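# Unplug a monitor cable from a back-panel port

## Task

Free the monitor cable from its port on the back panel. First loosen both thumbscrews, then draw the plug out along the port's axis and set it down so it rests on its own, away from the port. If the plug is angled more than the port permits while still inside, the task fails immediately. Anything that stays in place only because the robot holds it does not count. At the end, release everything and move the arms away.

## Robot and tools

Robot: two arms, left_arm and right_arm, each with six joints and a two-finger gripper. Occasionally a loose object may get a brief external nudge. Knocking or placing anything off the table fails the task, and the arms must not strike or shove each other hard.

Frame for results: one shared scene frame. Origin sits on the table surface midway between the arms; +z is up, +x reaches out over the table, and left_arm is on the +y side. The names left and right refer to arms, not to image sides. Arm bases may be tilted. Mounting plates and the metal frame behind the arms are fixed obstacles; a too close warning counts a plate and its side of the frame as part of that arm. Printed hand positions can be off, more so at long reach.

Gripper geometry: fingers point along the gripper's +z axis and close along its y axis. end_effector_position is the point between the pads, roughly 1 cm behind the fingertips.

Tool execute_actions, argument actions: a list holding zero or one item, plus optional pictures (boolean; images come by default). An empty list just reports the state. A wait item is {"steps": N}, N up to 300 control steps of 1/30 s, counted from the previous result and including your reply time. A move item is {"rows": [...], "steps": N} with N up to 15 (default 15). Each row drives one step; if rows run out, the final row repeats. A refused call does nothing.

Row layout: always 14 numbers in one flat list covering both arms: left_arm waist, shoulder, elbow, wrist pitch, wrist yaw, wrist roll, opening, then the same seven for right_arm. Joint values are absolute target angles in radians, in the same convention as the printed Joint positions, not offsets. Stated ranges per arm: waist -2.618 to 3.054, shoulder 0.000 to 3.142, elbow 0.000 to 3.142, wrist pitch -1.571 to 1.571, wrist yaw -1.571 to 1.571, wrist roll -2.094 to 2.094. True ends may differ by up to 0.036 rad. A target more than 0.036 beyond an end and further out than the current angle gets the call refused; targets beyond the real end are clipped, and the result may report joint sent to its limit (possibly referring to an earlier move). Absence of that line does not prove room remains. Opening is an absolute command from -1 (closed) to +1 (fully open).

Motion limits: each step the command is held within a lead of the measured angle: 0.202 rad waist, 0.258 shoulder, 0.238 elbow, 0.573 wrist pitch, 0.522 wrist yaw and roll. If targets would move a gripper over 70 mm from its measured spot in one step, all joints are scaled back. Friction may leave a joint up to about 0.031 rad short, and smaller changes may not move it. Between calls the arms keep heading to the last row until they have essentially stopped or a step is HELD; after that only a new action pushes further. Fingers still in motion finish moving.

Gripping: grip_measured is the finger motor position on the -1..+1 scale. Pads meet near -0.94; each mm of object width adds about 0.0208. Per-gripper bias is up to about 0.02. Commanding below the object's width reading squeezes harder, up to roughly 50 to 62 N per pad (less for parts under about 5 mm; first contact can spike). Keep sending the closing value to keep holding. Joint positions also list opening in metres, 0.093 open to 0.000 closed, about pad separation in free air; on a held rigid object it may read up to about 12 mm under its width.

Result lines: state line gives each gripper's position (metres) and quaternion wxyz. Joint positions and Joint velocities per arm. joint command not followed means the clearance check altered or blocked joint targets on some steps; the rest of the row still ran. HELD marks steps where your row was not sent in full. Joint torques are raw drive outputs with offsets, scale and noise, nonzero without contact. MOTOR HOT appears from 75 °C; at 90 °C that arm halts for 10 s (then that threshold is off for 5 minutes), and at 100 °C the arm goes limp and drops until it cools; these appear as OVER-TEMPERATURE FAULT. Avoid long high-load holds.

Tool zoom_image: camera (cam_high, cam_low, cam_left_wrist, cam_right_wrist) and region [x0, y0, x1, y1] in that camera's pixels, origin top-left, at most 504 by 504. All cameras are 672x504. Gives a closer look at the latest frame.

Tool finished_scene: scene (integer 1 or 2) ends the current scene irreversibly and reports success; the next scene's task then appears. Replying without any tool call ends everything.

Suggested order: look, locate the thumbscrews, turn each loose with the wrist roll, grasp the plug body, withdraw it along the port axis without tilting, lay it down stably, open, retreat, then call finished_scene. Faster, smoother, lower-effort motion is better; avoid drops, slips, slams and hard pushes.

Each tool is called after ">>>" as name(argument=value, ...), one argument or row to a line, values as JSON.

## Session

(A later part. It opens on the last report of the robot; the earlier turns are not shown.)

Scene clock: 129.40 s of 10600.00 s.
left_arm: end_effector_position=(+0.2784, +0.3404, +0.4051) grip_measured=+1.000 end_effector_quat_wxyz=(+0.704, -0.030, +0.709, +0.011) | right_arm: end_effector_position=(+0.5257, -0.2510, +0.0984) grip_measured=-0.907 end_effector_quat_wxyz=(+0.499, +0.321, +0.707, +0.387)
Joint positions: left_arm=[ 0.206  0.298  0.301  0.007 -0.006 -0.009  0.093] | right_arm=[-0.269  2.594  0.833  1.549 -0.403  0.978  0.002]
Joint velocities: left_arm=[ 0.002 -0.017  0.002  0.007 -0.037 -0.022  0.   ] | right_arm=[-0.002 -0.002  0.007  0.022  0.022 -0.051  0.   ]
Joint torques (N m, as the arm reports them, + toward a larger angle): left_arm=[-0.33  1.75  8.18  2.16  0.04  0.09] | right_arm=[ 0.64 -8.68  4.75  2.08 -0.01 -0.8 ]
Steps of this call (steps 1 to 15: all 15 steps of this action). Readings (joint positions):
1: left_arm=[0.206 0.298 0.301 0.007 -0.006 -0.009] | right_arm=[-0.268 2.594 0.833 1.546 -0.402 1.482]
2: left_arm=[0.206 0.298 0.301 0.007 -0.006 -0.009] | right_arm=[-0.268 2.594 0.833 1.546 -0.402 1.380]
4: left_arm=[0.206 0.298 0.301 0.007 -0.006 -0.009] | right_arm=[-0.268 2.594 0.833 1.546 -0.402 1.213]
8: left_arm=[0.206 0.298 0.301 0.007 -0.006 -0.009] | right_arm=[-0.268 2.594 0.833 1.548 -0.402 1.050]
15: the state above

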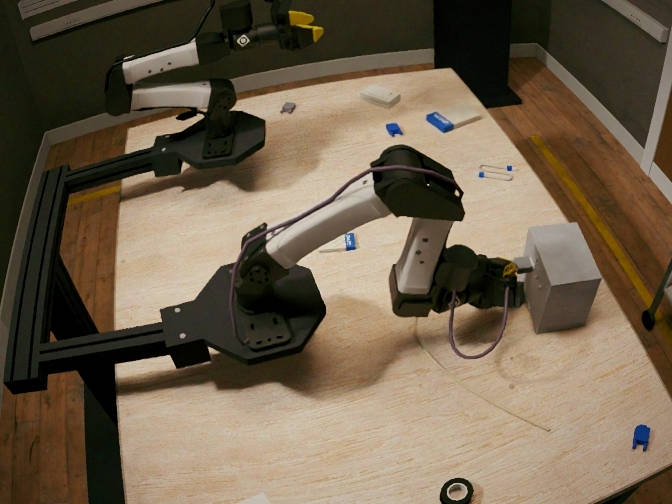

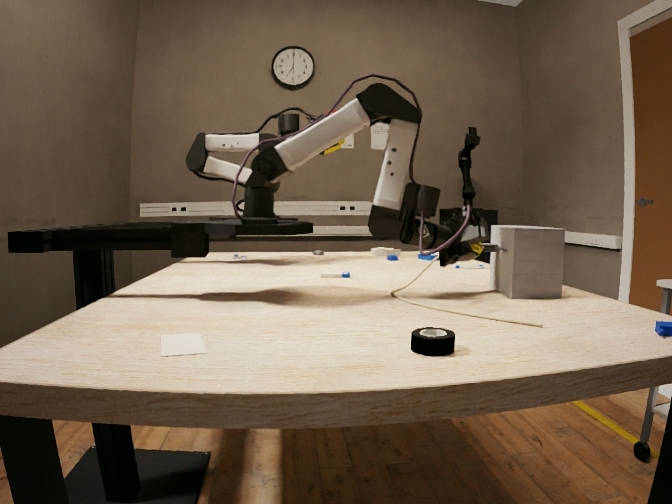

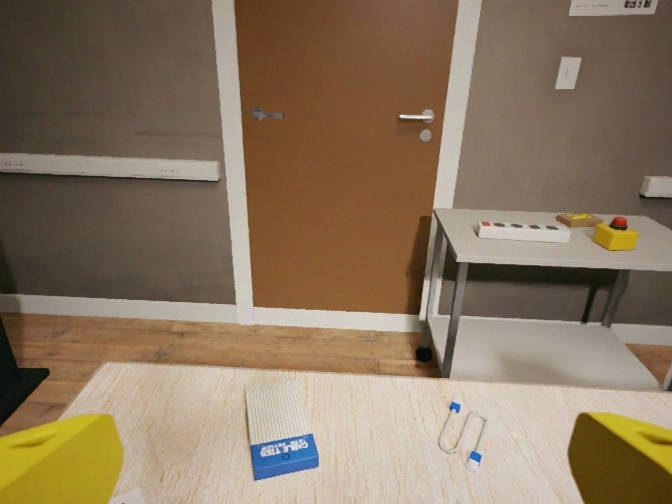

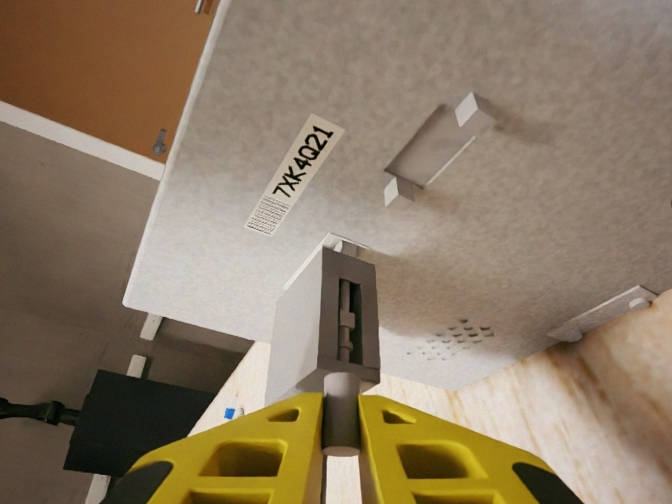

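>>> execute_actions(
  actions=[
    {"rows":[[0.2,0.3,0.3,0,0,0,1,-0.262,2.605,0.848,1.545,-0.41,1.0,-0.65],[0.2,0.3,0.3,0,0,0,1,-0.262,2.605,0.848,1.545,-0.41,1.0,-0.65],[0.2,0.3,0.3,0,0,0,1,-0.262,2.605,0.848,1.545,-0.41,1.8,-0.65]],"steps":13},
  ],
  pictures=false,
)

>>> execute_actions(
  actions=[
    {"rows":[[0.2,0.3,0.3,0,0,0,1,-0.262,2.605,0.848,1.545,-0.41,1.75,-0.95],[0.2,0.3,0.3,0,0,0,1,-0.262,2.605,0.848,1.545,-0.41,1.75,-0.95],[0.2,0.3,0.3,0,0,0,1,-0.262,2.605,0.848,1.545,-0.41,1.02,-0.95]]},
  ],
  pictures=false,
)

>>> execute_actions(
  actions=[
    {"rows":[[0.2,0.3,0.3,0,0,0,1,-0.262,2.605,0.848,1.545,-0.41,1.07,-0.65],[0.2,0.3,0.3,0,0,0,1,-0.262,2.605,0.848,1.545,-0.41,1.07,-0.65],[0.2,0.3,0.3,0,0,0,1,-0.262,2.605,0.848,1.545,-0.41,1.8,-0.65]],"steps":13},
  ],
  pictures=false,
)

>>> execute_actions(
  actions=[
    {"rows":[[0.2,0.3,0.3,0,0,0,1,-0.262,2.605,0.848,1.545,-0.41,1.75,-0.95],[0.2,0.3,0.3,0,0,0,1,-0.262,2.605,0.848,1.545,-0.41,1.75,-0.95],[0.2,0.3,0.3,0,0,0,1,-0.262,2.605,0.848,1.545,-0.41,1.02,-0.95]]},
  ],
)

Scene clock: 136.63 s of 10600.00 s.
left_arm: end_effector_position=(+0.2784, +0.3404, +0.4051) grip_measured=+1.000 end_effector_quat_wxyz=(+0.704, -0.030, +0.709, +0.011) | right_arm: end_effector_position=(+0.5259, -0.2508, +0.0966) grip_measured=-0.650 end_effector_quat_wxyz=(+0.327, +0.553, +0.548, +0.536)
Joint positions: left_arm=[ 0.206  0.298  0.301  0.007 -0.006 -0.009  0.093] | right_arm=[-0.268  2.594  0.835  1.539 -0.399  1.702  0.014]
Joint velocities: left_arm=[-0.022 -0.007 -0.007  0.051 -0.022  0.007  0.   ] | right_arm=[-0.007 -0.017  0.012 -0.051 -0.007  0.447  0.001]
Joint torques (N m, as the arm reports them, + toward a larger angle): left_arm=[-0.35  1.86  8.17  2.17  0.07  0.16] | right_arm=[ 0.66 -9.05  4.34  2.14 -0.05  0.13]
Steps of this call (steps 1 to 30: the robot went on to your last target; steps 31 to 90: nothing new was sent; then 3.80 s passed at rest; steps 91 to 103: all 13 steps of this action). Readings (joint positions):
91: left_arm=[0.206 0.298 0.301 0.007 -0.006 -0.009] | right_arm=[-0.269 2.594 0.833 1.551 -0.401 0.975]
92: left_arm=[0.206 0.298 0.301 0.007 -0.006 -0.009] | right_arm=[-0.270 2.594 0.834 1.552 -0.401 0.979]
94: left_arm=[0.206 0.298 0.301 0.007 -0.006 -0.009] | right_arm=[-0.268 2.594 0.835 1.551 -0.402 1.165]
98: left_arm=[0.206 0.298 0.301 0.007 -0.006 -0.009] | right_arm=[-0.268 2.594 0.835 1.548 -0.402 1.521]
103: the state above

Scene clock: 137.13 s of 10600.00 s.
left_arm: end_effector_position=(+0.2784, +0.3404, +0.4051) grip_measured=+1.000 end_effector_quat_wxyz=(+0.704, -0.030, +0.709, +0.011) | right_arm: end_effector_position=(+0.5263, -0.2512, +0.0979) grip_measured=-0.935 end_effector_quat_wxyz=(+0.478, +0.359, +0.689, +0.411)
Joint positions: left_arm=[ 0.206  0.298  0.301  0.007 -0.006 -0.009  0.093] | right_arm=[-0.268  2.594  0.835  1.546 -0.398  1.084  0.   ]
Joint velocities: left_arm=[-0.002 -0.002 -0.002  0.051  0.007 -0.007  0.   ] | right_arm=[ 0.012 -0.007 -0.002 -0.066 -0.051 -0.271  0.   ]
Joint torques (N m, as the arm reports them, + toward a larger angle): left_arm=[-0.26  1.78  8.13  2.18  0.05  0.14] | right_arm=[ 0.27 -8.88  4.69  2.11 -0.03 -0.51]
Steps of this call (steps 1 to 15: all 15 steps of this action). Readings (joint positions):
1: left_arm=[0.206 0.298 0.301 0.007 -0.006 -0.009] | right_arm=[-0.268 2.594 0.835 1.541 -0.398 1.710]
2: left_arm=[0.206 0.298 0.301 0.007 -0.006 -0.009] | right_arm=[-0.268 2.594 0.835 1.542 -0.398 1.711]
4: left_arm=[0.206 0.298 0.301 0.007 -0.006 -0.009] | right_arm=[-0.268 2.594 0.835 1.547 -0.398 1.525]
8: left_arm=[0.206 0.298 0.301 0.007 -0.006 -0.009] | right_arm=[-0.268 2.594 0.835 1.546 -0.398 1.233]
15: the state above

Scene clock: 137.57 s of 10600.00 s.
left_arm: end_effector_position=(+0.2784, +0.3404, +0.4051) grip_measured=+1.000 end_effector_quat_wxyz=(+0.704, -0.030, +0.709, +0.011) | right_arm: end_effector_position=(+0.5258, -0.2507, +0.0961) grip_measured=-0.650 end_effector_quat_wxyz=(+0.322, +0.558, +0.543, +0.538)
Joint positions: left_arm=[ 0.206  0.298  0.301  0.007 -0.006 -0.009  0.093] | right_arm=[-0.267  2.594  0.835  1.538 -0.399  1.72   0.014]
Joint velocities: left_arm=[ 0.012 -0.007 -0.007 -0.022 -0.037 -0.095  0.   ] | right_arm=[-0.012  0.002  0.002 -0.037  0.022  0.462  0.   ]
Joint torques (N m, as the arm reports them, + toward a larger angle): left_arm=[-0.33  1.78  8.19  2.18  0.06  0.11] | right_arm=[ 0.39 -8.76  4.44  2.15 -0.05  0.09]
Steps of this call (steps 1 to 13: all 13 steps of this action). Readings (joint positions):
1: left_arm=[0.206 0.298 0.301 0.007 -0.006 -0.009] | right_arm=[-0.268 2.594 0.835 1.546 -0.396 1.082]
2: left_arm=[0.206 0.298 0.301 0.007 -0.006 -0.009] | right_arm=[-0.268 2.594 0.835 1.545 -0.395 1.081]
4: left_arm=[0.206 0.298 0.301 0.007 -0.006 -0.009] | right_arm=[-0.267 2.594 0.835 1.546 -0.398 1.267]
8: left_arm=[0.206 0.298 0.301 0.007 -0.006 -0.009] | right_arm=[-0.267 2.594 0.835 1.545 -0.400 1.578]
13: the state above

Scene clock: 138.07 s of 10600.00 s.
left_arm: end_effector_position=(+0.2784, +0.3404, +0.4051) grip_measured=+1.000 end_effector_quat_wxyz=(+0.704, -0.030, +0.709, +0.011) | right_arm: end_effector_position=(+0.5262, -0.2514, +0.0976) grip_measured=-0.935 end_effector_quat_wxyz=(+0.478, +0.359, +0.689, +0.410)
Joint positions: left_arm=[ 0.206  0.298  0.301  0.007 -0.006 -0.009  0.093] | right_arm=[-0.268  2.595  0.835  1.546 -0.398  1.081  0.   ]
Joint velocities: left_arm=[ 0.002  0.002 -0.007 -0.022  0.051  0.007  0.   ] | right_arm=[ 0.007 -0.007 -0.007  0.022 -0.007 -0.242  0.   ]
Joint torques (N m, as the arm reports them, + toward a larger angle): left_arm=[-0.4   1.72  8.23  2.16  0.05  0.12] | right_arm=[ 0.38 -8.8   4.76  2.09 -0.09 -0.34]
Steps of this call (steps 1 to 15: all 15 steps of this action). Readings (joint positions):
1: left_arm=[0.206 0.298 0.301 0.007 -0.006 -0.009] | right_arm=[-0.267 2.594 0.835 1.541 -0.397 1.724]
2: left_arm=[0.206 0.298 0.301 0.007 -0.006 -0.009] | right_arm=[-0.268 2.594 0.835 1.545 -0.398 1.724]
4: left_arm=[0.206 0.298 0.301 0.007 -0.006 -0.009] | right_arm=[-0.268 2.595 0.835 1.549 -0.398 1.538]
8: left_arm=[0.206 0.298 0.301 0.007 -0.006 -0.009] | right_arm=[-0.268 2.595 0.835 1.547 -0.398 1.239]
15: the state above

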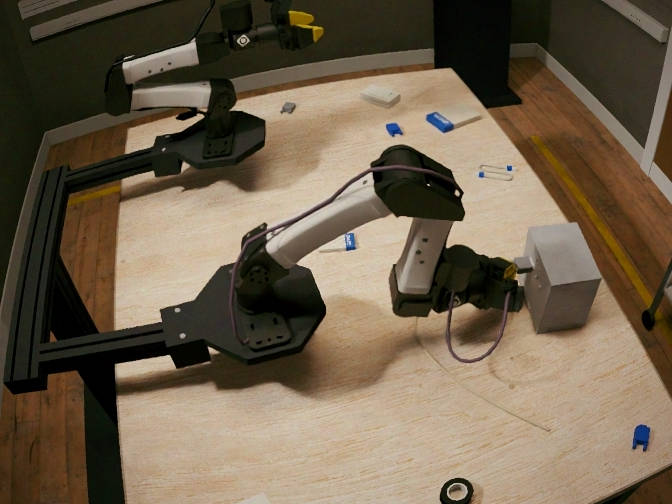

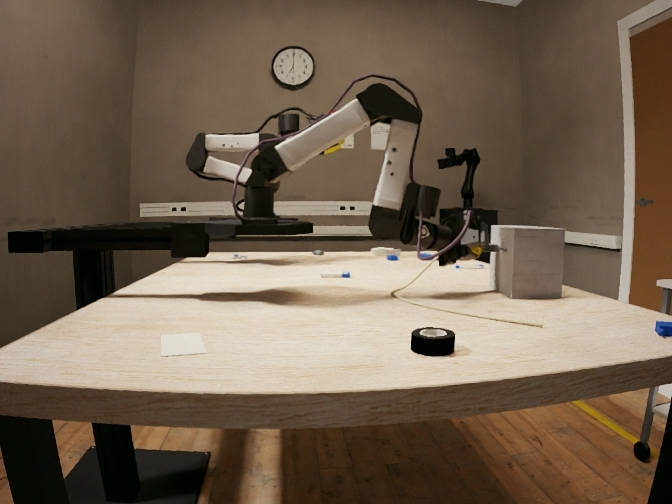

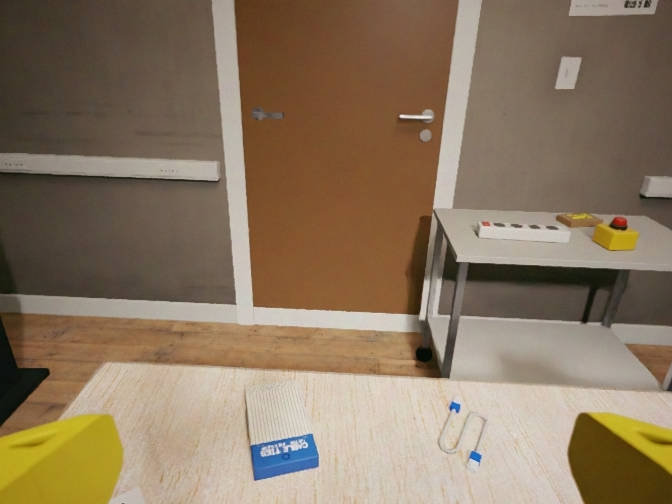

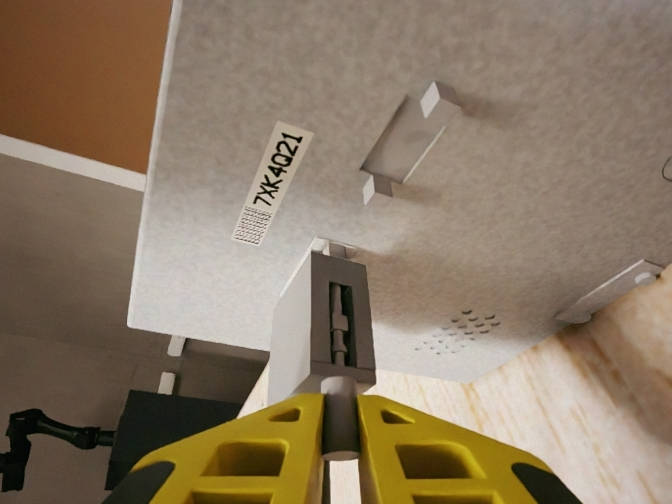

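>>> execute_actions(
  actions=[
    {"rows":[[0.2,0.3,0.3,0,0,0,1,-0.262,2.605,0.848,1.545,-0.41,1.07,-0.5],[0.2,0.3,0.3,0,0,0,1,-0.262,2.605,0.848,1.545,-0.41,1.07,-0.5],[0.2,0.3,0.3,0,0,0,1,-0.262,2.605,0.848,1.545,-0.41,1.57,-0.5],[0.2,0.3,0.3,0,0,0,1,-0.262,2.605,0.848,1.545,-0.41,1.57,-0.5],[0.2,0.3,0.3,0,0,0,1,-0.262,2.605,0.848,1.545,-0.41,1.57,-0.5],[0.2,0.3,0.3,0,0,0,1,-0.36,2.605,0.848,1.545,-0.41,1.57,-0.5]],"steps":12},
  ],
  pictures=false,
)

>>> execute_actions(
  actions=[
    {"rows":[[0.2,0.3,0.3,0,0,0,1,-0.36,2.25,0.75,1.545,-0.41,1.57,-0.5]],"steps":12},
  ],
  pictures=false,
)

>>> execute_actions(
  actions=[
    {"rows":[[0.2,0.3,0.3,0,0,0,1,0.28,2.25,0.75,1.545,0.74,-1.5,-0.5]]},
  ],
  pictures=false,
)

>>> execute_actions(
  actions=[
    {"steps":25},
  ],
  pictures=false,
)

>>> execute_actions(
  actions=[
    {"rows":[[0.2,0.3,0.3,0,0,0,1,0.28,2.35,0.78,1.545,0.74,-1.5,-0.5],[0.2,0.3,0.3,0,0,0,1,0.28,2.4,0.8,1.545,0.74,-1.5,-0.5],[0.2,0.3,0.3,0,0,0,1,0.28,2.45,0.82,1.545,0.74,-1.5,-0.5],[0.2,0.3,0.3,0,0,0,1,0.28,2.5,0.84,1.545,0.74,-1.5,-0.5],[0.2,0.3,0.3,0,0,0,1,0.28,2.55,0.86,1.545,0.74,-1.5,-0.5],[0.2,0.3,0.3,0,0,0,1,0.28,2.58,0.88,1.545,0.74,-1.5,-0.5],[0.2,0.3,0.3,0,0,0,1,0.28,2.61,0.9,1.545,0.74,-1.5,-0.5],[0.2,0.3,0.3,0,0,0,1,0.28,2.64,0.92,1.545,0.74,-1.5,-0.5],[0.2,0.3,0.3,0,0,0,1,0.28,2.655,0.945,1.545,0.74,-1.5,-0.5]]},
  ],
  pictures=false,
)

>>> execute_actions(
  actions=[
    {"rows":[[0.2,0.3,0.3,0,0,0,1,0.21,2.655,0.945,1.545,0.74,-1.5,-0.5]]},
  ],
)

Scene clock: 148.10 s of 10600.00 s.
left_arm: end_effector_position=(+0.2784, +0.3404, +0.4051) grip_measured=+1.000 end_effector_quat_wxyz=(+0.704, -0.030, +0.709, +0.011) | right_arm: end_effector_position=(+0.5210, -0.2992, +0.0964) grip_measured=-0.501 end_effector_quat_wxyz=(+0.402, +0.525, +0.574, +0.483)
Joint positions: left_arm=[ 0.206  0.298  0.301  0.007 -0.006 -0.009  0.093] | right_arm=[-0.37   2.595  0.835  1.544 -0.406  1.509  0.021]
Joint velocities: left_arm=[-0.007 -0.002 -0.012 -0.007 -0.037 -0.066  0.   ] | right_arm=[-0.066 -0.002 -0.012 -0.022 -0.022  0.315 -0.001]
Joint torques (N m, as the arm reports them, + toward a larger angle): left_arm=[-0.27  1.78  8.1   2.16  0.07  0.14] | right_arm=[ 1.28 -8.55  4.45  2.17 -0.03 -0.05]
Steps of this call (steps 1 to 30: the robot went on to your last target; steps 31 to 90: nothing new was sent; then 6.63 s passed at rest; steps 91 to 102: all 12 steps of this action). Readings (joint positions):
91: left_arm=[0.206 0.298 0.301 0.007 -0.006 -0.009] | right_arm=[-0.268 2.595 0.835 1.546 -0.395 1.052]
92: left_arm=[0.206 0.298 0.301 0.007 -0.006 -0.009] | right_arm=[-0.268 2.595 0.835 1.545 -0.395 1.055]
94: left_arm=[0.206 0.298 0.301 0.007 -0.006 -0.009] | right_arm=[-0.267 2.595 0.835 1.546 -0.398 1.225]
98: left_arm=[0.206 0.298 0.301 0.007 -0.006 -0.009] | right_arm=[-0.315 2.595 0.835 1.544 -0.410 1.427]
102: the state above

Scene clock: 148.50 s of 10600.00 s.
left_arm: end_effector_position=(+0.2784, +0.3404, +0.4051) grip_measured=+1.000 end_effector_quat_wxyz=(+0.704, -0.030, +0.709, +0.011) | right_arm: end_effector_position=(+0.5363, -0.3048, +0.2538) grip_measured=-0.501 end_effector_quat_wxyz=(+0.494, +0.442, +0.516, +0.543)
Joint positions: left_arm=[ 0.206  0.298  0.301  0.007 -0.006 -0.009  0.093] | right_arm=[-0.367  2.23   0.765  1.564 -0.406  1.559  0.021]
Joint velocities: left_arm=[-0.002 -0.002 -0.017  0.037  0.037 -0.066  0.   ] | right_arm=[ 0.007  0.11   0.002 -0.11   0.066 -0.007 -0.001]
Joint torques (N m, as the arm reports them, + toward a larger angle): left_arm=[-0.28  1.89  8.17  2.16  0.08  0.13] | right_arm=[ 0.75 -7.88  4.31  1.99  0.02 -0.04]
Steps of this call (steps 1 to 12: all 12 steps of this action). Readings (joint positions):
1: left_arm=[0.206 0.298 0.301 0.007 -0.006 -0.009] | right_arm=[-0.370 2.570 0.821 1.525 -0.405 1.520]
2: left_arm=[0.206 0.298 0.301 0.007 -0.006 -0.009] | right_arm=[-0.369 2.524 0.793 1.504 -0.406 1.528]
4: left_arm=[0.206 0.298 0.301 0.007 -0.006 -0.009] | right_arm=[-0.368 2.417 0.766 1.496 -0.406 1.540]
8: left_arm=[0.206 0.298 0.301 0.007 -0.006 -0.009] | right_arm=[-0.367 2.244 0.765 1.545 -0.406 1.553]
12: the state above

Scene clock: 149.00 s of 10600.00 s.
left_arm: end_effector_position=(+0.2784, +0.3404, +0.4051) grip_measured=+1.000 end_effector_quat_wxyz=(+0.704, -0.030, +0.709, +0.011) | right_arm: end_effector_position=(+0.5197, -0.1454, +0.2450) grip_measured=-0.501 end_effector_quat_wxyz=(+0.717, +0.134, +0.683, -0.047)
Joint positions: left_arm=[ 0.206  0.298  0.301  0.007 -0.006 -0.009  0.093] | right_arm=[0.302 2.242 0.763 1.543 0.647 0.075 0.021]
Joint velocities: left_arm=[-0.012 -0.002 -0.002 -0.066  0.051  0.022  0.   ] | right_arm=[-0.291  0.002 -0.007 -0.037  0.564 -2.762 -0.001]
Joint torques (N m, as the arm reports them, + toward a larger angle): left_arm=[-0.29  1.73  8.17  2.12  0.05  0.15] | right_arm=[-0.6  -8.13  4.02  1.97  0.11 -0.04]
Steps of this call (steps 1 to 15: all 15 steps of this action). Readings (joint positions):
1: left_arm=[0.206 0.298 0.301 0.007 -0.006 -0.009] | right_arm=[-0.342 2.234 0.763 1.559 -0.314 1.476]
2: left_arm=[0.206 0.298 0.301 0.007 -0.006 -0.009] | right_arm=[-0.295 2.238 0.763 1.555 -0.202 1.376]
4: left_arm=[0.206 0.298 0.301 0.007 -0.006 -0.009] | right_arm=[-0.163 2.242 0.763 1.547 0.006 1.177]
8: left_arm=[0.206 0.298 0.301 0.007 -0.006 -0.009] | right_arm=[0.138 2.242 0.763 1.543 0.393 0.778]
15: the state above

Scene clock: 149.83 s of 10600.00 s.
left_arm: end_effector_position=(+0.2784, +0.3404, +0.4051) grip_measured=+1.000 end_effector_quat_wxyz=(+0.704, -0.030, +0.709, +0.011) | right_arm: end_effector_position=(+0.5170, -0.1697, +0.2439) grip_measured=-0.501 end_effector_quat_wxyz=(+0.449, -0.351, +0.603, -0.558)
Joint positions: left_arm=[ 0.206  0.298  0.301  0.007 -0.006 -0.009  0.093] | right_arm=[ 0.28   2.242  0.763  1.543  0.732 -1.476  0.021]
Joint velocities: left_arm=[ 0.002 -0.007 -0.012 -0.037  0.007  0.022  0.   ] | right_arm=[-0.007 -0.022 -0.002 -0.081  0.037 -0.095  0.001]
Joint torques (N m, as the arm reports them, + toward a larger angle): left_arm=[-0.32  1.74  8.09  2.17  0.05  0.13] | right_arm=[-0.06 -8.37  3.65  1.97  0.29 -0.09]
Steps of this call (steps 1 to 25: the robot went on to your last target). Readings (joint positions):
1: left_arm=[0.206 0.298 0.301 0.007 -0.006 -0.009] | right_arm=[0.293 2.242 0.763 1.543 0.665 -0.025]
2: left_arm=[0.206 0.298 0.301 0.007 -0.006 -0.009] | right_arm=[0.286 2.242 0.763 1.543 0.680 -0.125]
4: left_arm=[0.206 0.298 0.301 0.007 -0.006 -0.009] | right_arm=[0.280 2.242 0.763 1.543 0.701 -0.325]
8: left_arm=[0.206 0.298 0.301 0.007 -0.006 -0.009] | right_arm=[0.280 2.242 0.763 1.543 0.720 -0.726]
25: the state above

Scene clock: 150.33 s of 10600.00 s.
left_arm: end_effector_position=(+0.2784, +0.3404, +0.4051) grip_measured=+1.000 end_effector_quat_wxyz=(+0.704, -0.030, +0.709, +0.011) | right_arm: end_effector_position=(+0.5141, -0.1670, +0.0849) grip_measured=-0.501 end_effector_quat_wxyz=(+0.339, -0.455, +0.623, -0.538)
Joint positions: left_arm=[ 0.206  0.298  0.301  0.007 -0.006 -0.009  0.093] | right_arm=[ 0.28   2.673  0.923  1.519  0.734 -1.497  0.021]
Joint velocities: left_arm=[-0.002 -0.002 -0.007  0.007  0.007 -0.007  0.   ] | right_arm=[ 0.017 -0.042  0.125  0.051 -0.007  0.037 -0.001]
Joint torques (N m, as the arm reports them, + toward a larger angle): left_arm=[-0.37  1.85  8.08  2.15  0.05  0.14] | right_arm=[  0.15 -11.3    4.77   2.16   0.29  -0.06]
Steps of this call (steps 1 to 15: all 15 steps of this action). Readings (joint positions):
1: left_arm=[0.206 0.298 0.301 0.007 -0.006 -0.009] | right_arm=[0.280 2.254 0.766 1.552 0.732 -1.479]
2: left_arm=[0.206 0.298 0.301 0.007 -0.006 -0.009] | right_arm=[0.280 2.281 0.776 1.565 0.733 -1.481]
4: left_arm=[0.206 0.298 0.301 0.007 -0.006 -0.009] | right_arm=[0.280 2.372 0.810 1.569 0.733 -1.485]
8: left_arm=[0.206 0.298 0.301 0.007 -0.006 -0.009] | right_arm=[0.280 2.586 0.873 1.547 0.734 -1.492]
15: the state above

Scene clock: 150.83 s of 10600.00 s.
left_arm: end_effector_position=(+0.2784, +0.3404, +0.4051) grip_measured=+1.000 end_effector_quat_wxyz=(+0.704, -0.030, +0.709, +0.011) | right_arm: end_effector_position=(+0.5203, -0.2023, +0.0900) grip_measured=-0.501 end_effector_quat_wxyz=(+0.325, -0.424, +0.639, -0.554)
Joint positions: left_arm=[ 0.206  0.298  0.301  0.007 -0.006 -0.009  0.093] | right_arm=[ 0.205  2.668  0.93   1.531  0.737 -1.497  0.021]
Joint velocities: left_arm=[ 0.022  0.012 -0.007 -0.007  0.037 -0.007  0.   ] | right_arm=[-0.017 -0.007 -0.022 -0.022 -0.022  0.007 -0.001]
Joint torques (N m, as the arm reports them, + toward a larger angle): left_arm=[-0.33  1.72  8.25  2.19  0.06  0.12] | right_arm=[  0.53 -10.9    4.92   2.18   0.2    0.  ]
Steps of this call (steps 1 to 15: all 15 steps of this action). Readings (joint positions):
1: left_arm=[0.206 0.298 0.301 0.007 -0.006 -0.009] | right_arm=[0.274 2.671 0.926 1.523 0.732 -1.497]
2: left_arm=[0.206 0.298 0.301 0.007 -0.006 -0.009] | right_arm=[0.262 2.670 0.929 1.525 0.731 -1.497]
4: left_arm=[0.206 0.298 0.301 0.007 -0.006 -0.009] | right_arm=[0.230 2.668 0.930 1.529 0.732 -1.497]
8: left_arm=[0.206 0.298 0.301 0.007 -0.006 -0.009] | right_arm=[0.204 2.668 0.930 1.531 0.737 -1.497]
15: the state above

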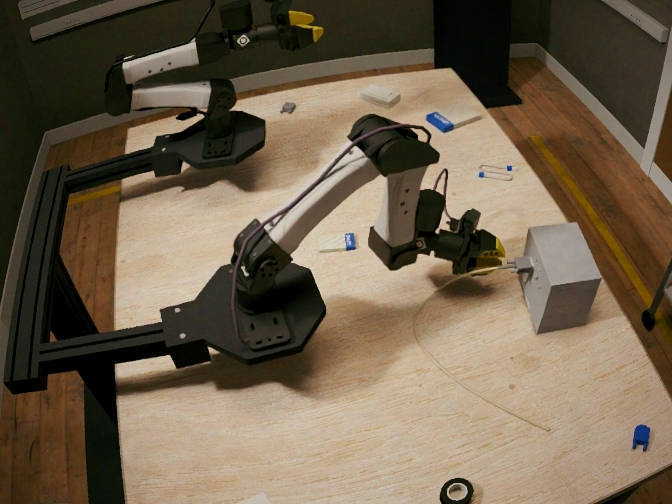

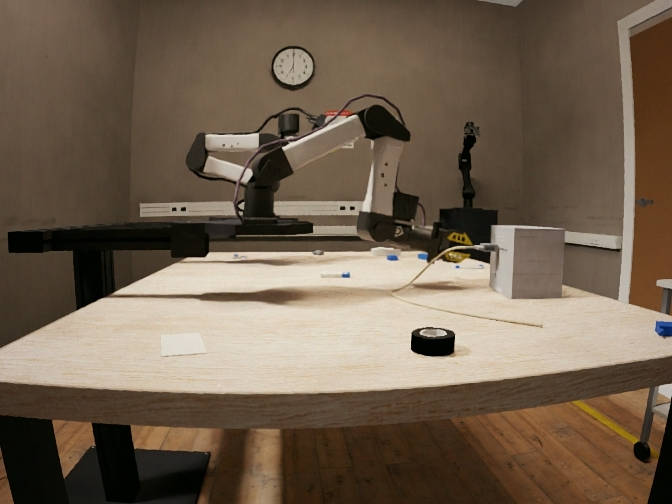

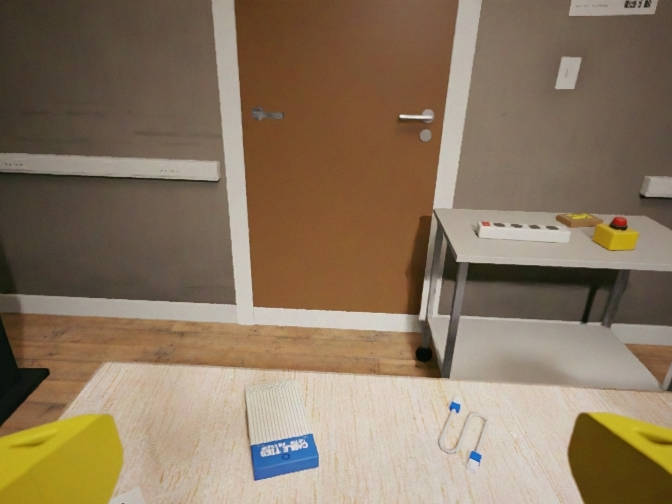

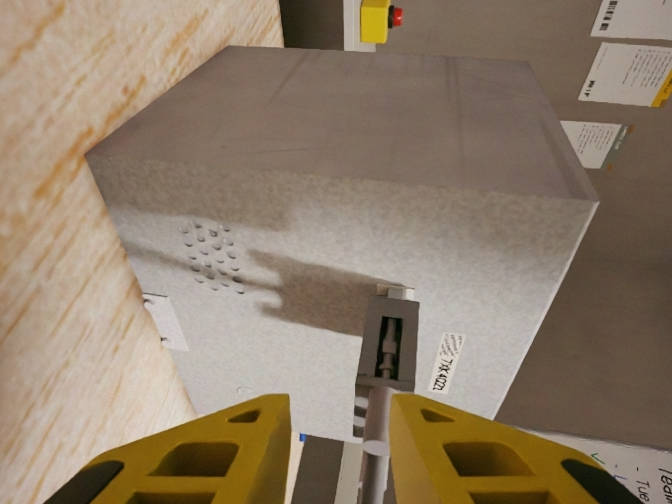

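>>> execute_actions(
  actions=[
    {"rows":[[0.2,0.3,0.3,0,0,0,1,0.21,2.655,0.975,1.545,0.74,-1.5,-0.5],[0.2,0.3,0.3,0,0,0,1,0.2,2.655,0.975,1.545,0.74,-1.5,-0.5],[0.2,0.3,0.3,0,0,0,1,0.19,2.655,0.975,1.545,0.74,-1.5,-0.5],[0.2,0.3,0.3,0,0,0,1,0.18,2.655,0.975,1.545,0.74,-1.5,-0.5],[0.2,0.3,0.3,0,0,0,1,0.158,2.655,0.975,1.545,0.74,-1.5,-0.5]]},
  ],
)

>>> zoom_image(
  camera="cam_high",
  region=[460,230,560,305],
)

Scene clock: 154.63 s of 10600.00 s.
left_arm: end_effector_position=(+0.2784, +0.3404, +0.4051) grip_measured=+1.000 end_effector_quat_wxyz=(+0.704, -0.030, +0.709, +0.011) | right_arm: end_effector_position=(+0.5297, -0.2224, +0.0967) grip_measured=-0.501 end_effector_quat_wxyz=(+0.324, -0.399, +0.645, -0.565)
Joint positions: left_arm=[ 0.206  0.298  0.301  0.007 -0.006 -0.009  0.093] | right_arm=[ 0.159  2.668  0.96   1.535  0.737 -1.497  0.021]
Joint velocities: left_arm=[0.017 0.007 0.012 0.007 0.007 0.007 0.   ] | right_arm=[-0.002 -0.017  0.002 -0.022  0.022  0.007 -0.001]
Joint torques (N m, as the arm reports them, + toward a larger angle): left_arm=[-0.31  1.76  8.2   2.15  0.07  0.13] | right_arm=[ -0.35 -11.13   5.07   2.08   0.29  -0.03]
Steps of this call (steps 1 to 15: the robot went on to your last target; steps 16 to 90: nothing new was sent; then 0.30 s passed at rest; steps 91 to 105: all 15 steps of this action). Readings (joint positions):
91: left_arm=[0.206 0.298 0.301 0.007 -0.006 -0.009] | right_arm=[0.205 2.668 0.934 1.531 0.738 -1.497]
92: left_arm=[0.206 0.298 0.301 0.007 -0.006 -0.009] | right_arm=[0.205 2.668 0.941 1.530 0.738 -1.497]
94: left_arm=[0.206 0.298 0.301 0.007 -0.006 -0.009] | right_arm=[0.202 2.668 0.955 1.533 0.738 -1.497]
98: left_arm=[0.206 0.298 0.301 0.007 -0.006 -0.009] | right_arm=[0.170 2.668 0.960 1.535 0.737 -1.497]
105: the state above

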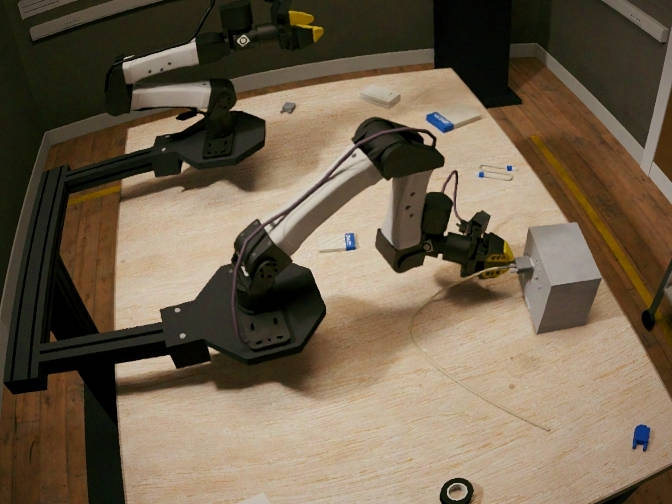

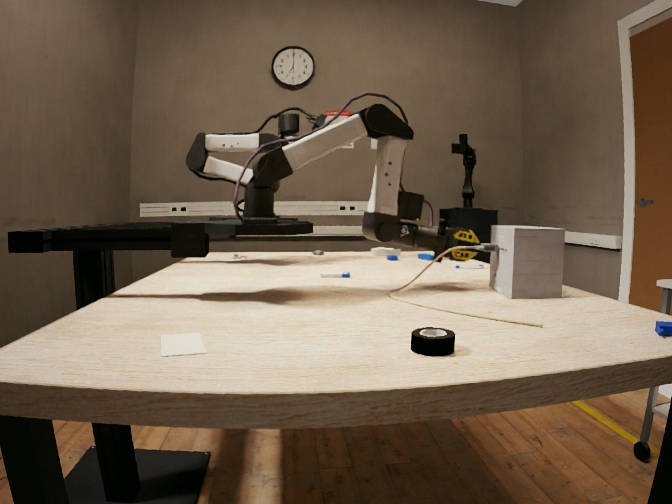

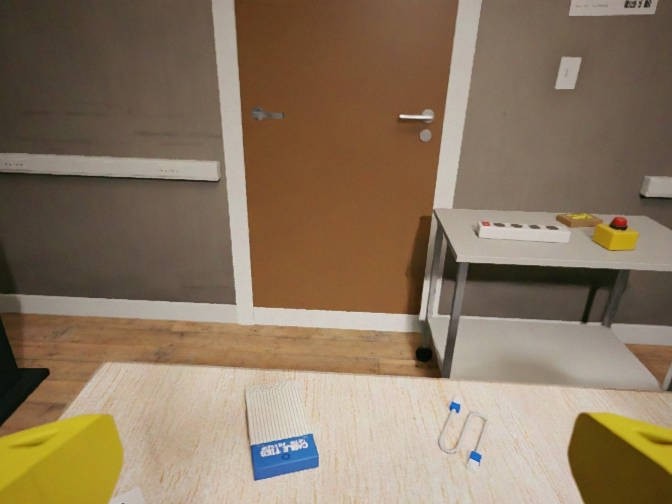

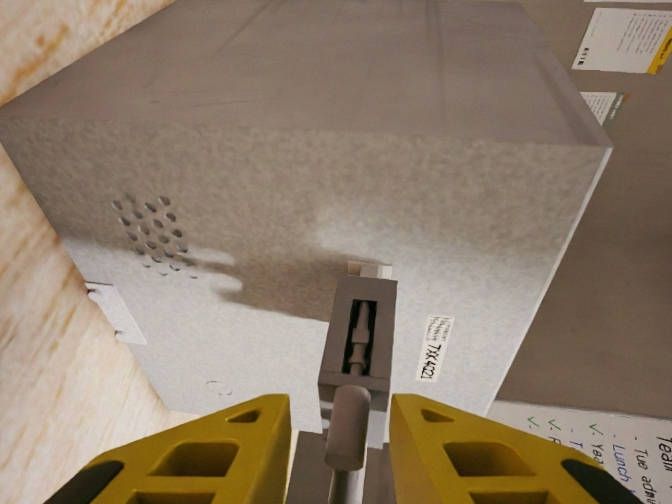

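Region (460, 230, 560, 305) of cam_high's 672x504 image, scaled by 5.040, with more detail than that image has; it fills the top 378 rows of this view, and the rest is white.

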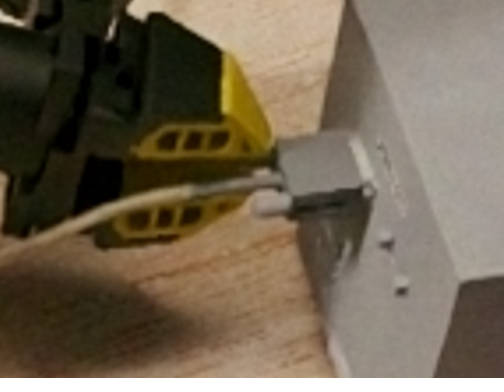

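>>> execute_actions(
  actions=[
    {"rows":[[0.2,0.3,0.3,0,0,0,1,0.145,2.655,0.975,1.55,0.74,-0.9,-0.65]]},
  ],
  pictures=false,
)

>>> execute_actions(
  actions=[
    {"rows":[[0.2,0.3,0.3,0,0,0,1,0.145,2.655,0.975,1.55,0.74,-0.95,-0.95],[0.2,0.3,0.3,0,0,0,1,0.145,2.655,0.975,1.55,0.74,-0.95,-0.95],[0.2,0.3,0.3,0,0,0,1,0.145,2.655,0.975,1.55,0.74,-1.8,-0.95]]},
  ],
  pictures=false,
)

>>> execute_actions(
  actions=[
    {"rows":[[0.2,0.3,0.3,0,0,0,1,0.145,2.655,0.975,1.55,0.74,-1.75,-0.65],[0.2,0.3,0.3,0,0,0,1,0.145,2.655,0.975,1.55,0.74,-1.75,-0.65],[0.2,0.3,0.3,0,0,0,1,0.145,2.655,0.975,1.55,0.74,-0.85,-0.65]]},
  ],
  pictures=false,
)

>>> execute_actions(
  actions=[
    {"rows":[[0.2,0.3,0.3,0,0,0,1,0.145,2.655,0.975,1.55,0.74,-0.92,-0.95],[0.2,0.3,0.3,0,0,0,1,0.145,2.655,0.975,1.55,0.74,-0.92,-0.95],[0.2,0.3,0.3,0,0,0,1,0.145,2.655,0.975,1.55,0.74,-1.85,-0.95]]},
  ],
)

Scene clock: 160.93 s of 10600.00 s.
left_arm: end_effector_position=(+0.2784, +0.3404, +0.4051) grip_measured=+1.000 end_effector_quat_wxyz=(+0.704, -0.030, +0.709, +0.011) | right_arm: end_effector_position=(+0.5303, -0.2252, +0.1002) grip_measured=-0.649 end_effector_quat_wxyz=(+0.474, -0.196, +0.728, -0.454)
Joint positions: left_arm=[ 0.206  0.298  0.301  0.007 -0.006 -0.009  0.093] | right_arm=[ 0.153  2.668  0.96   1.553  0.737 -0.932  0.014]
Joint velocities: left_arm=[ 0.002 -0.007  0.002 -0.007 -0.037  0.007  0.   ] | right_arm=[-0.002 -0.002  0.022 -0.066 -0.007  0.183  0.   ]
Joint torques (N m, as the arm reports them, + toward a larger angle): left_arm=[-0.35  1.74  8.14  2.11  0.05  0.1 ] | right_arm=[ -1.04 -10.92   5.1    1.94   0.19   0.11]
Steps of this call (steps 1 to 15: the robot went on to your last target; steps 16 to 90: nothing new was sent; then 2.80 s passed at rest; steps 91 to 105: all 15 steps of this action). Readings (joint positions):
91: left_arm=[0.206 0.298 0.301 0.007 -0.006 -0.009] | right_arm=[0.159 2.668 0.960 1.534 0.737 -1.413]
92: left_arm=[0.206 0.298 0.301 0.007 -0.006 -0.009] | right_arm=[0.158 2.668 0.960 1.534 0.737 -1.314]
94: left_arm=[0.206 0.298 0.301 0.007 -0.006 -0.009] | right_arm=[0.155 2.668 0.960 1.538 0.737 -1.167]
98: left_arm=[0.206 0.298 0.301 0.007 -0.006 -0.009] | right_arm=[0.153 2.668 0.960 1.545 0.737 -1.014]
105: the state above

Scene clock: 161.43 s of 10600.00 s.
left_arm: end_effector_position=(+0.2784, +0.3404, +0.4051) grip_measured=+1.000 end_effector_quat_wxyz=(+0.704, -0.030, +0.709, +0.011) | right_arm: end_effector_position=(+0.5308, -0.2238, +0.0996) grip_measured=-0.936 end_effector_quat_wxyz=(+0.292, -0.428, +0.621, -0.589)
Joint positions: left_arm=[ 0.206  0.298  0.301  0.007 -0.006 -0.009  0.093] | right_arm=[ 0.158  2.673  0.967  1.552  0.747 -1.618  0.   ]
Joint velocities: left_arm=[-0.012 -0.002  0.002 -0.022  0.022  0.022  0.   ] | right_arm=[-0.002 -0.017 -0.007 -0.051  0.066 -0.242 -0.001]
Joint torques (N m, as the arm reports them, + toward a larger angle): left_arm=[-0.31  1.85  8.19  2.16  0.05  0.12] | right_arm=[ -1.33 -11.2    4.26   1.94   0.07  -1.79]
Steps of this call (steps 1 to 15: all 15 steps of this action). Readings (joint positions):
1: left_arm=[0.206 0.298 0.301 0.007 -0.006 -0.009] | right_arm=[0.153 2.668 0.960 1.551 0.735 -0.937]
2: left_arm=[0.206 0.298 0.301 0.007 -0.006 -0.009] | right_arm=[0.153 2.667 0.960 1.544 0.731 -0.957]
4: left_arm=[0.206 0.298 0.301 0.007 -0.006 -0.009] | right_arm=[0.154 2.664 0.960 1.537 0.729 -1.153]
8: left_arm=[0.206 0.298 0.301 0.007 -0.006 -0.009] | right_arm=[0.154 2.664 0.960 1.540 0.730 -1.493]
15: the state above

Scene clock: 161.93 s of 10600.00 s.
left_arm: end_effector_position=(+0.2784, +0.3404, +0.4051) grip_measured=+1.000 end_effector_quat_wxyz=(+0.704, -0.030, +0.709, +0.011) | right_arm: end_effector_position=(+0.5320, -0.2259, +0.1004) grip_measured=-0.652 end_effector_quat_wxyz=(+0.477, -0.188, +0.730, -0.451)
Joint positions: left_arm=[ 0.206  0.298  0.301  0.007 -0.006 -0.009  0.093] | right_arm=[ 0.151  2.669  0.967  1.547  0.738 -0.914  0.014]
Joint velocities: left_arm=[ 0.002 -0.007  0.007 -0.037 -0.007  0.022  0.   ] | right_arm=[-0.002 -0.002  0.002  0.037 -0.066  0.359  0.   ]
Joint torques (N m, as the arm reports them, + toward a larger angle): left_arm=[-0.43  1.81  8.17  2.15  0.04  0.12] | right_arm=[ -0.86 -11.2    4.55   2.01   0.17   0.13]
Steps of this call (steps 1 to 15: all 15 steps of this action). Readings (joint positions):
1: left_arm=[0.206 0.298 0.301 0.007 -0.006 -0.009] | right_arm=[0.159 2.673 0.967 1.547 0.740 -1.631]
2: left_arm=[0.206 0.298 0.301 0.007 -0.006 -0.009] | right_arm=[0.159 2.673 0.967 1.545 0.738 -1.653]
4: left_arm=[0.206 0.298 0.301 0.007 -0.006 -0.009] | right_arm=[0.159 2.673 0.967 1.543 0.737 -1.472]
8: left_arm=[0.206 0.298 0.301 0.007 -0.006 -0.009] | right_arm=[0.153 2.671 0.967 1.543 0.737 -1.123]
15: the state above

Scene clock: 162.43 s of 10600.00 s.
left_arm: end_effector_position=(+0.2784, +0.3404, +0.4051) grip_measured=+1.000 end_effector_quat_wxyz=(+0.704, -0.030, +0.709, +0.011) | right_arm: end_effector_position=(+0.5321, -0.2247, +0.0993) grip_measured=-0.934 end_effector_quat_wxyz=(+0.293, -0.428, +0.618, -0.590)
Joint positions: left_arm=[ 0.206  0.298  0.301  0.007 -0.006 -0.009  0.093] | right_arm=[ 0.154  2.68   0.973  1.561  0.74  -1.626  0.   ]
Joint velocities: left_arm=[-0.027  0.002 -0.022 -0.081 -0.081  0.037  0.   ] | right_arm=[-0.007  0.017  0.012  0.007 -0.022 -0.139  0.   ]
Joint torques (N m, as the arm reports them, + toward a larger angle): left_arm=[-0.31  1.88  8.08  2.19  0.02  0.13] | right_arm=[ -0.59 -11.93   3.92   1.93   0.1   -2.45]
Steps of this call (steps 1 to 15: all 15 steps of this action). Readings (joint positions):
1: left_arm=[0.206 0.298 0.301 0.007 -0.006 -0.009] | right_arm=[0.151 2.669 0.967 1.544 0.737 -0.918]
2: left_arm=[0.206 0.298 0.301 0.007 -0.006 -0.009] | right_arm=[0.151 2.668 0.967 1.541 0.734 -0.937]
4: left_arm=[0.206 0.298 0.301 0.007 -0.006 -0.009] | right_arm=[0.152 2.666 0.967 1.533 0.731 -1.137]
8: left_arm=[0.206 0.298 0.301 0.007 -0.006 -0.009] | right_arm=[0.152 2.666 0.967 1.537 0.732 -1.494]
15: the state above

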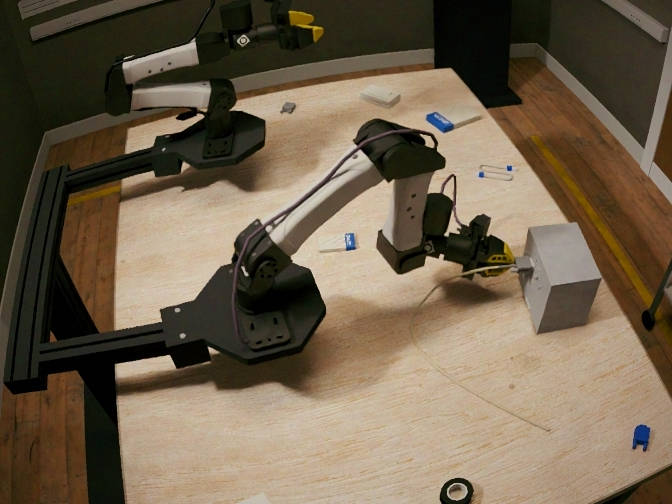

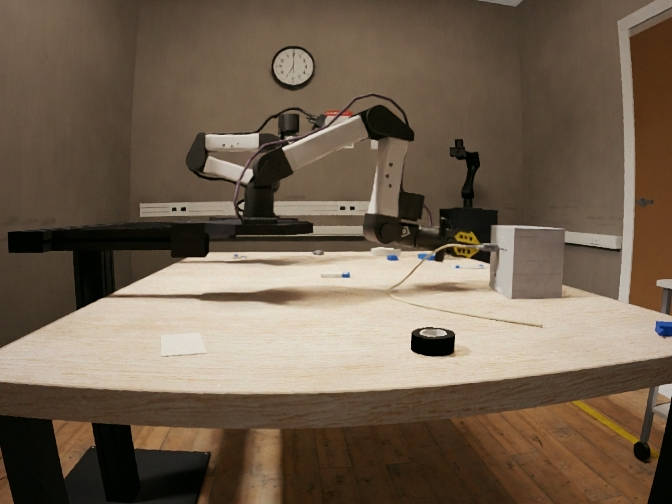

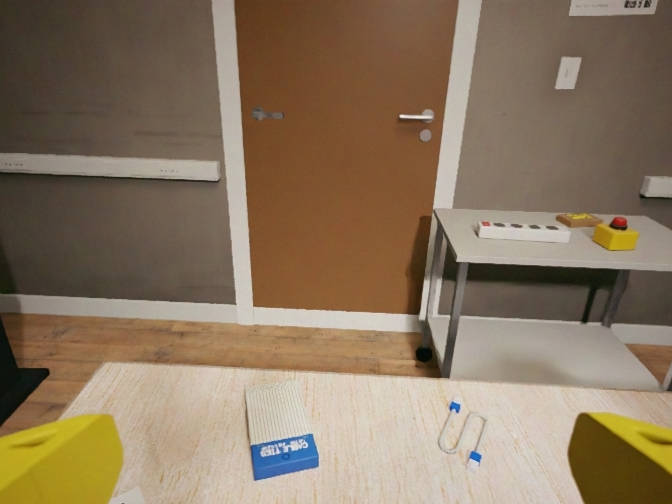

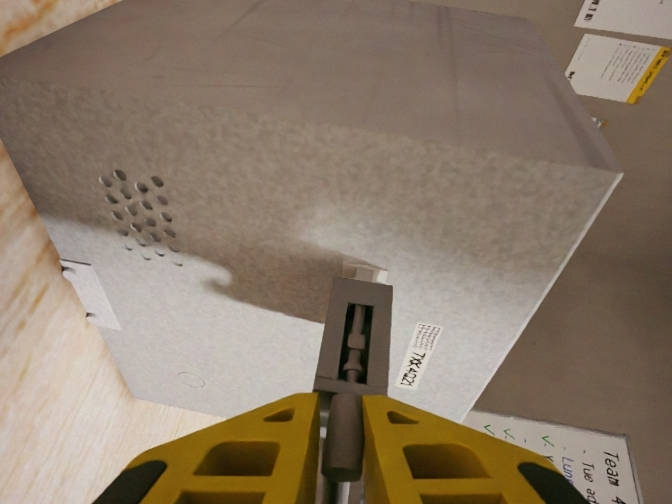

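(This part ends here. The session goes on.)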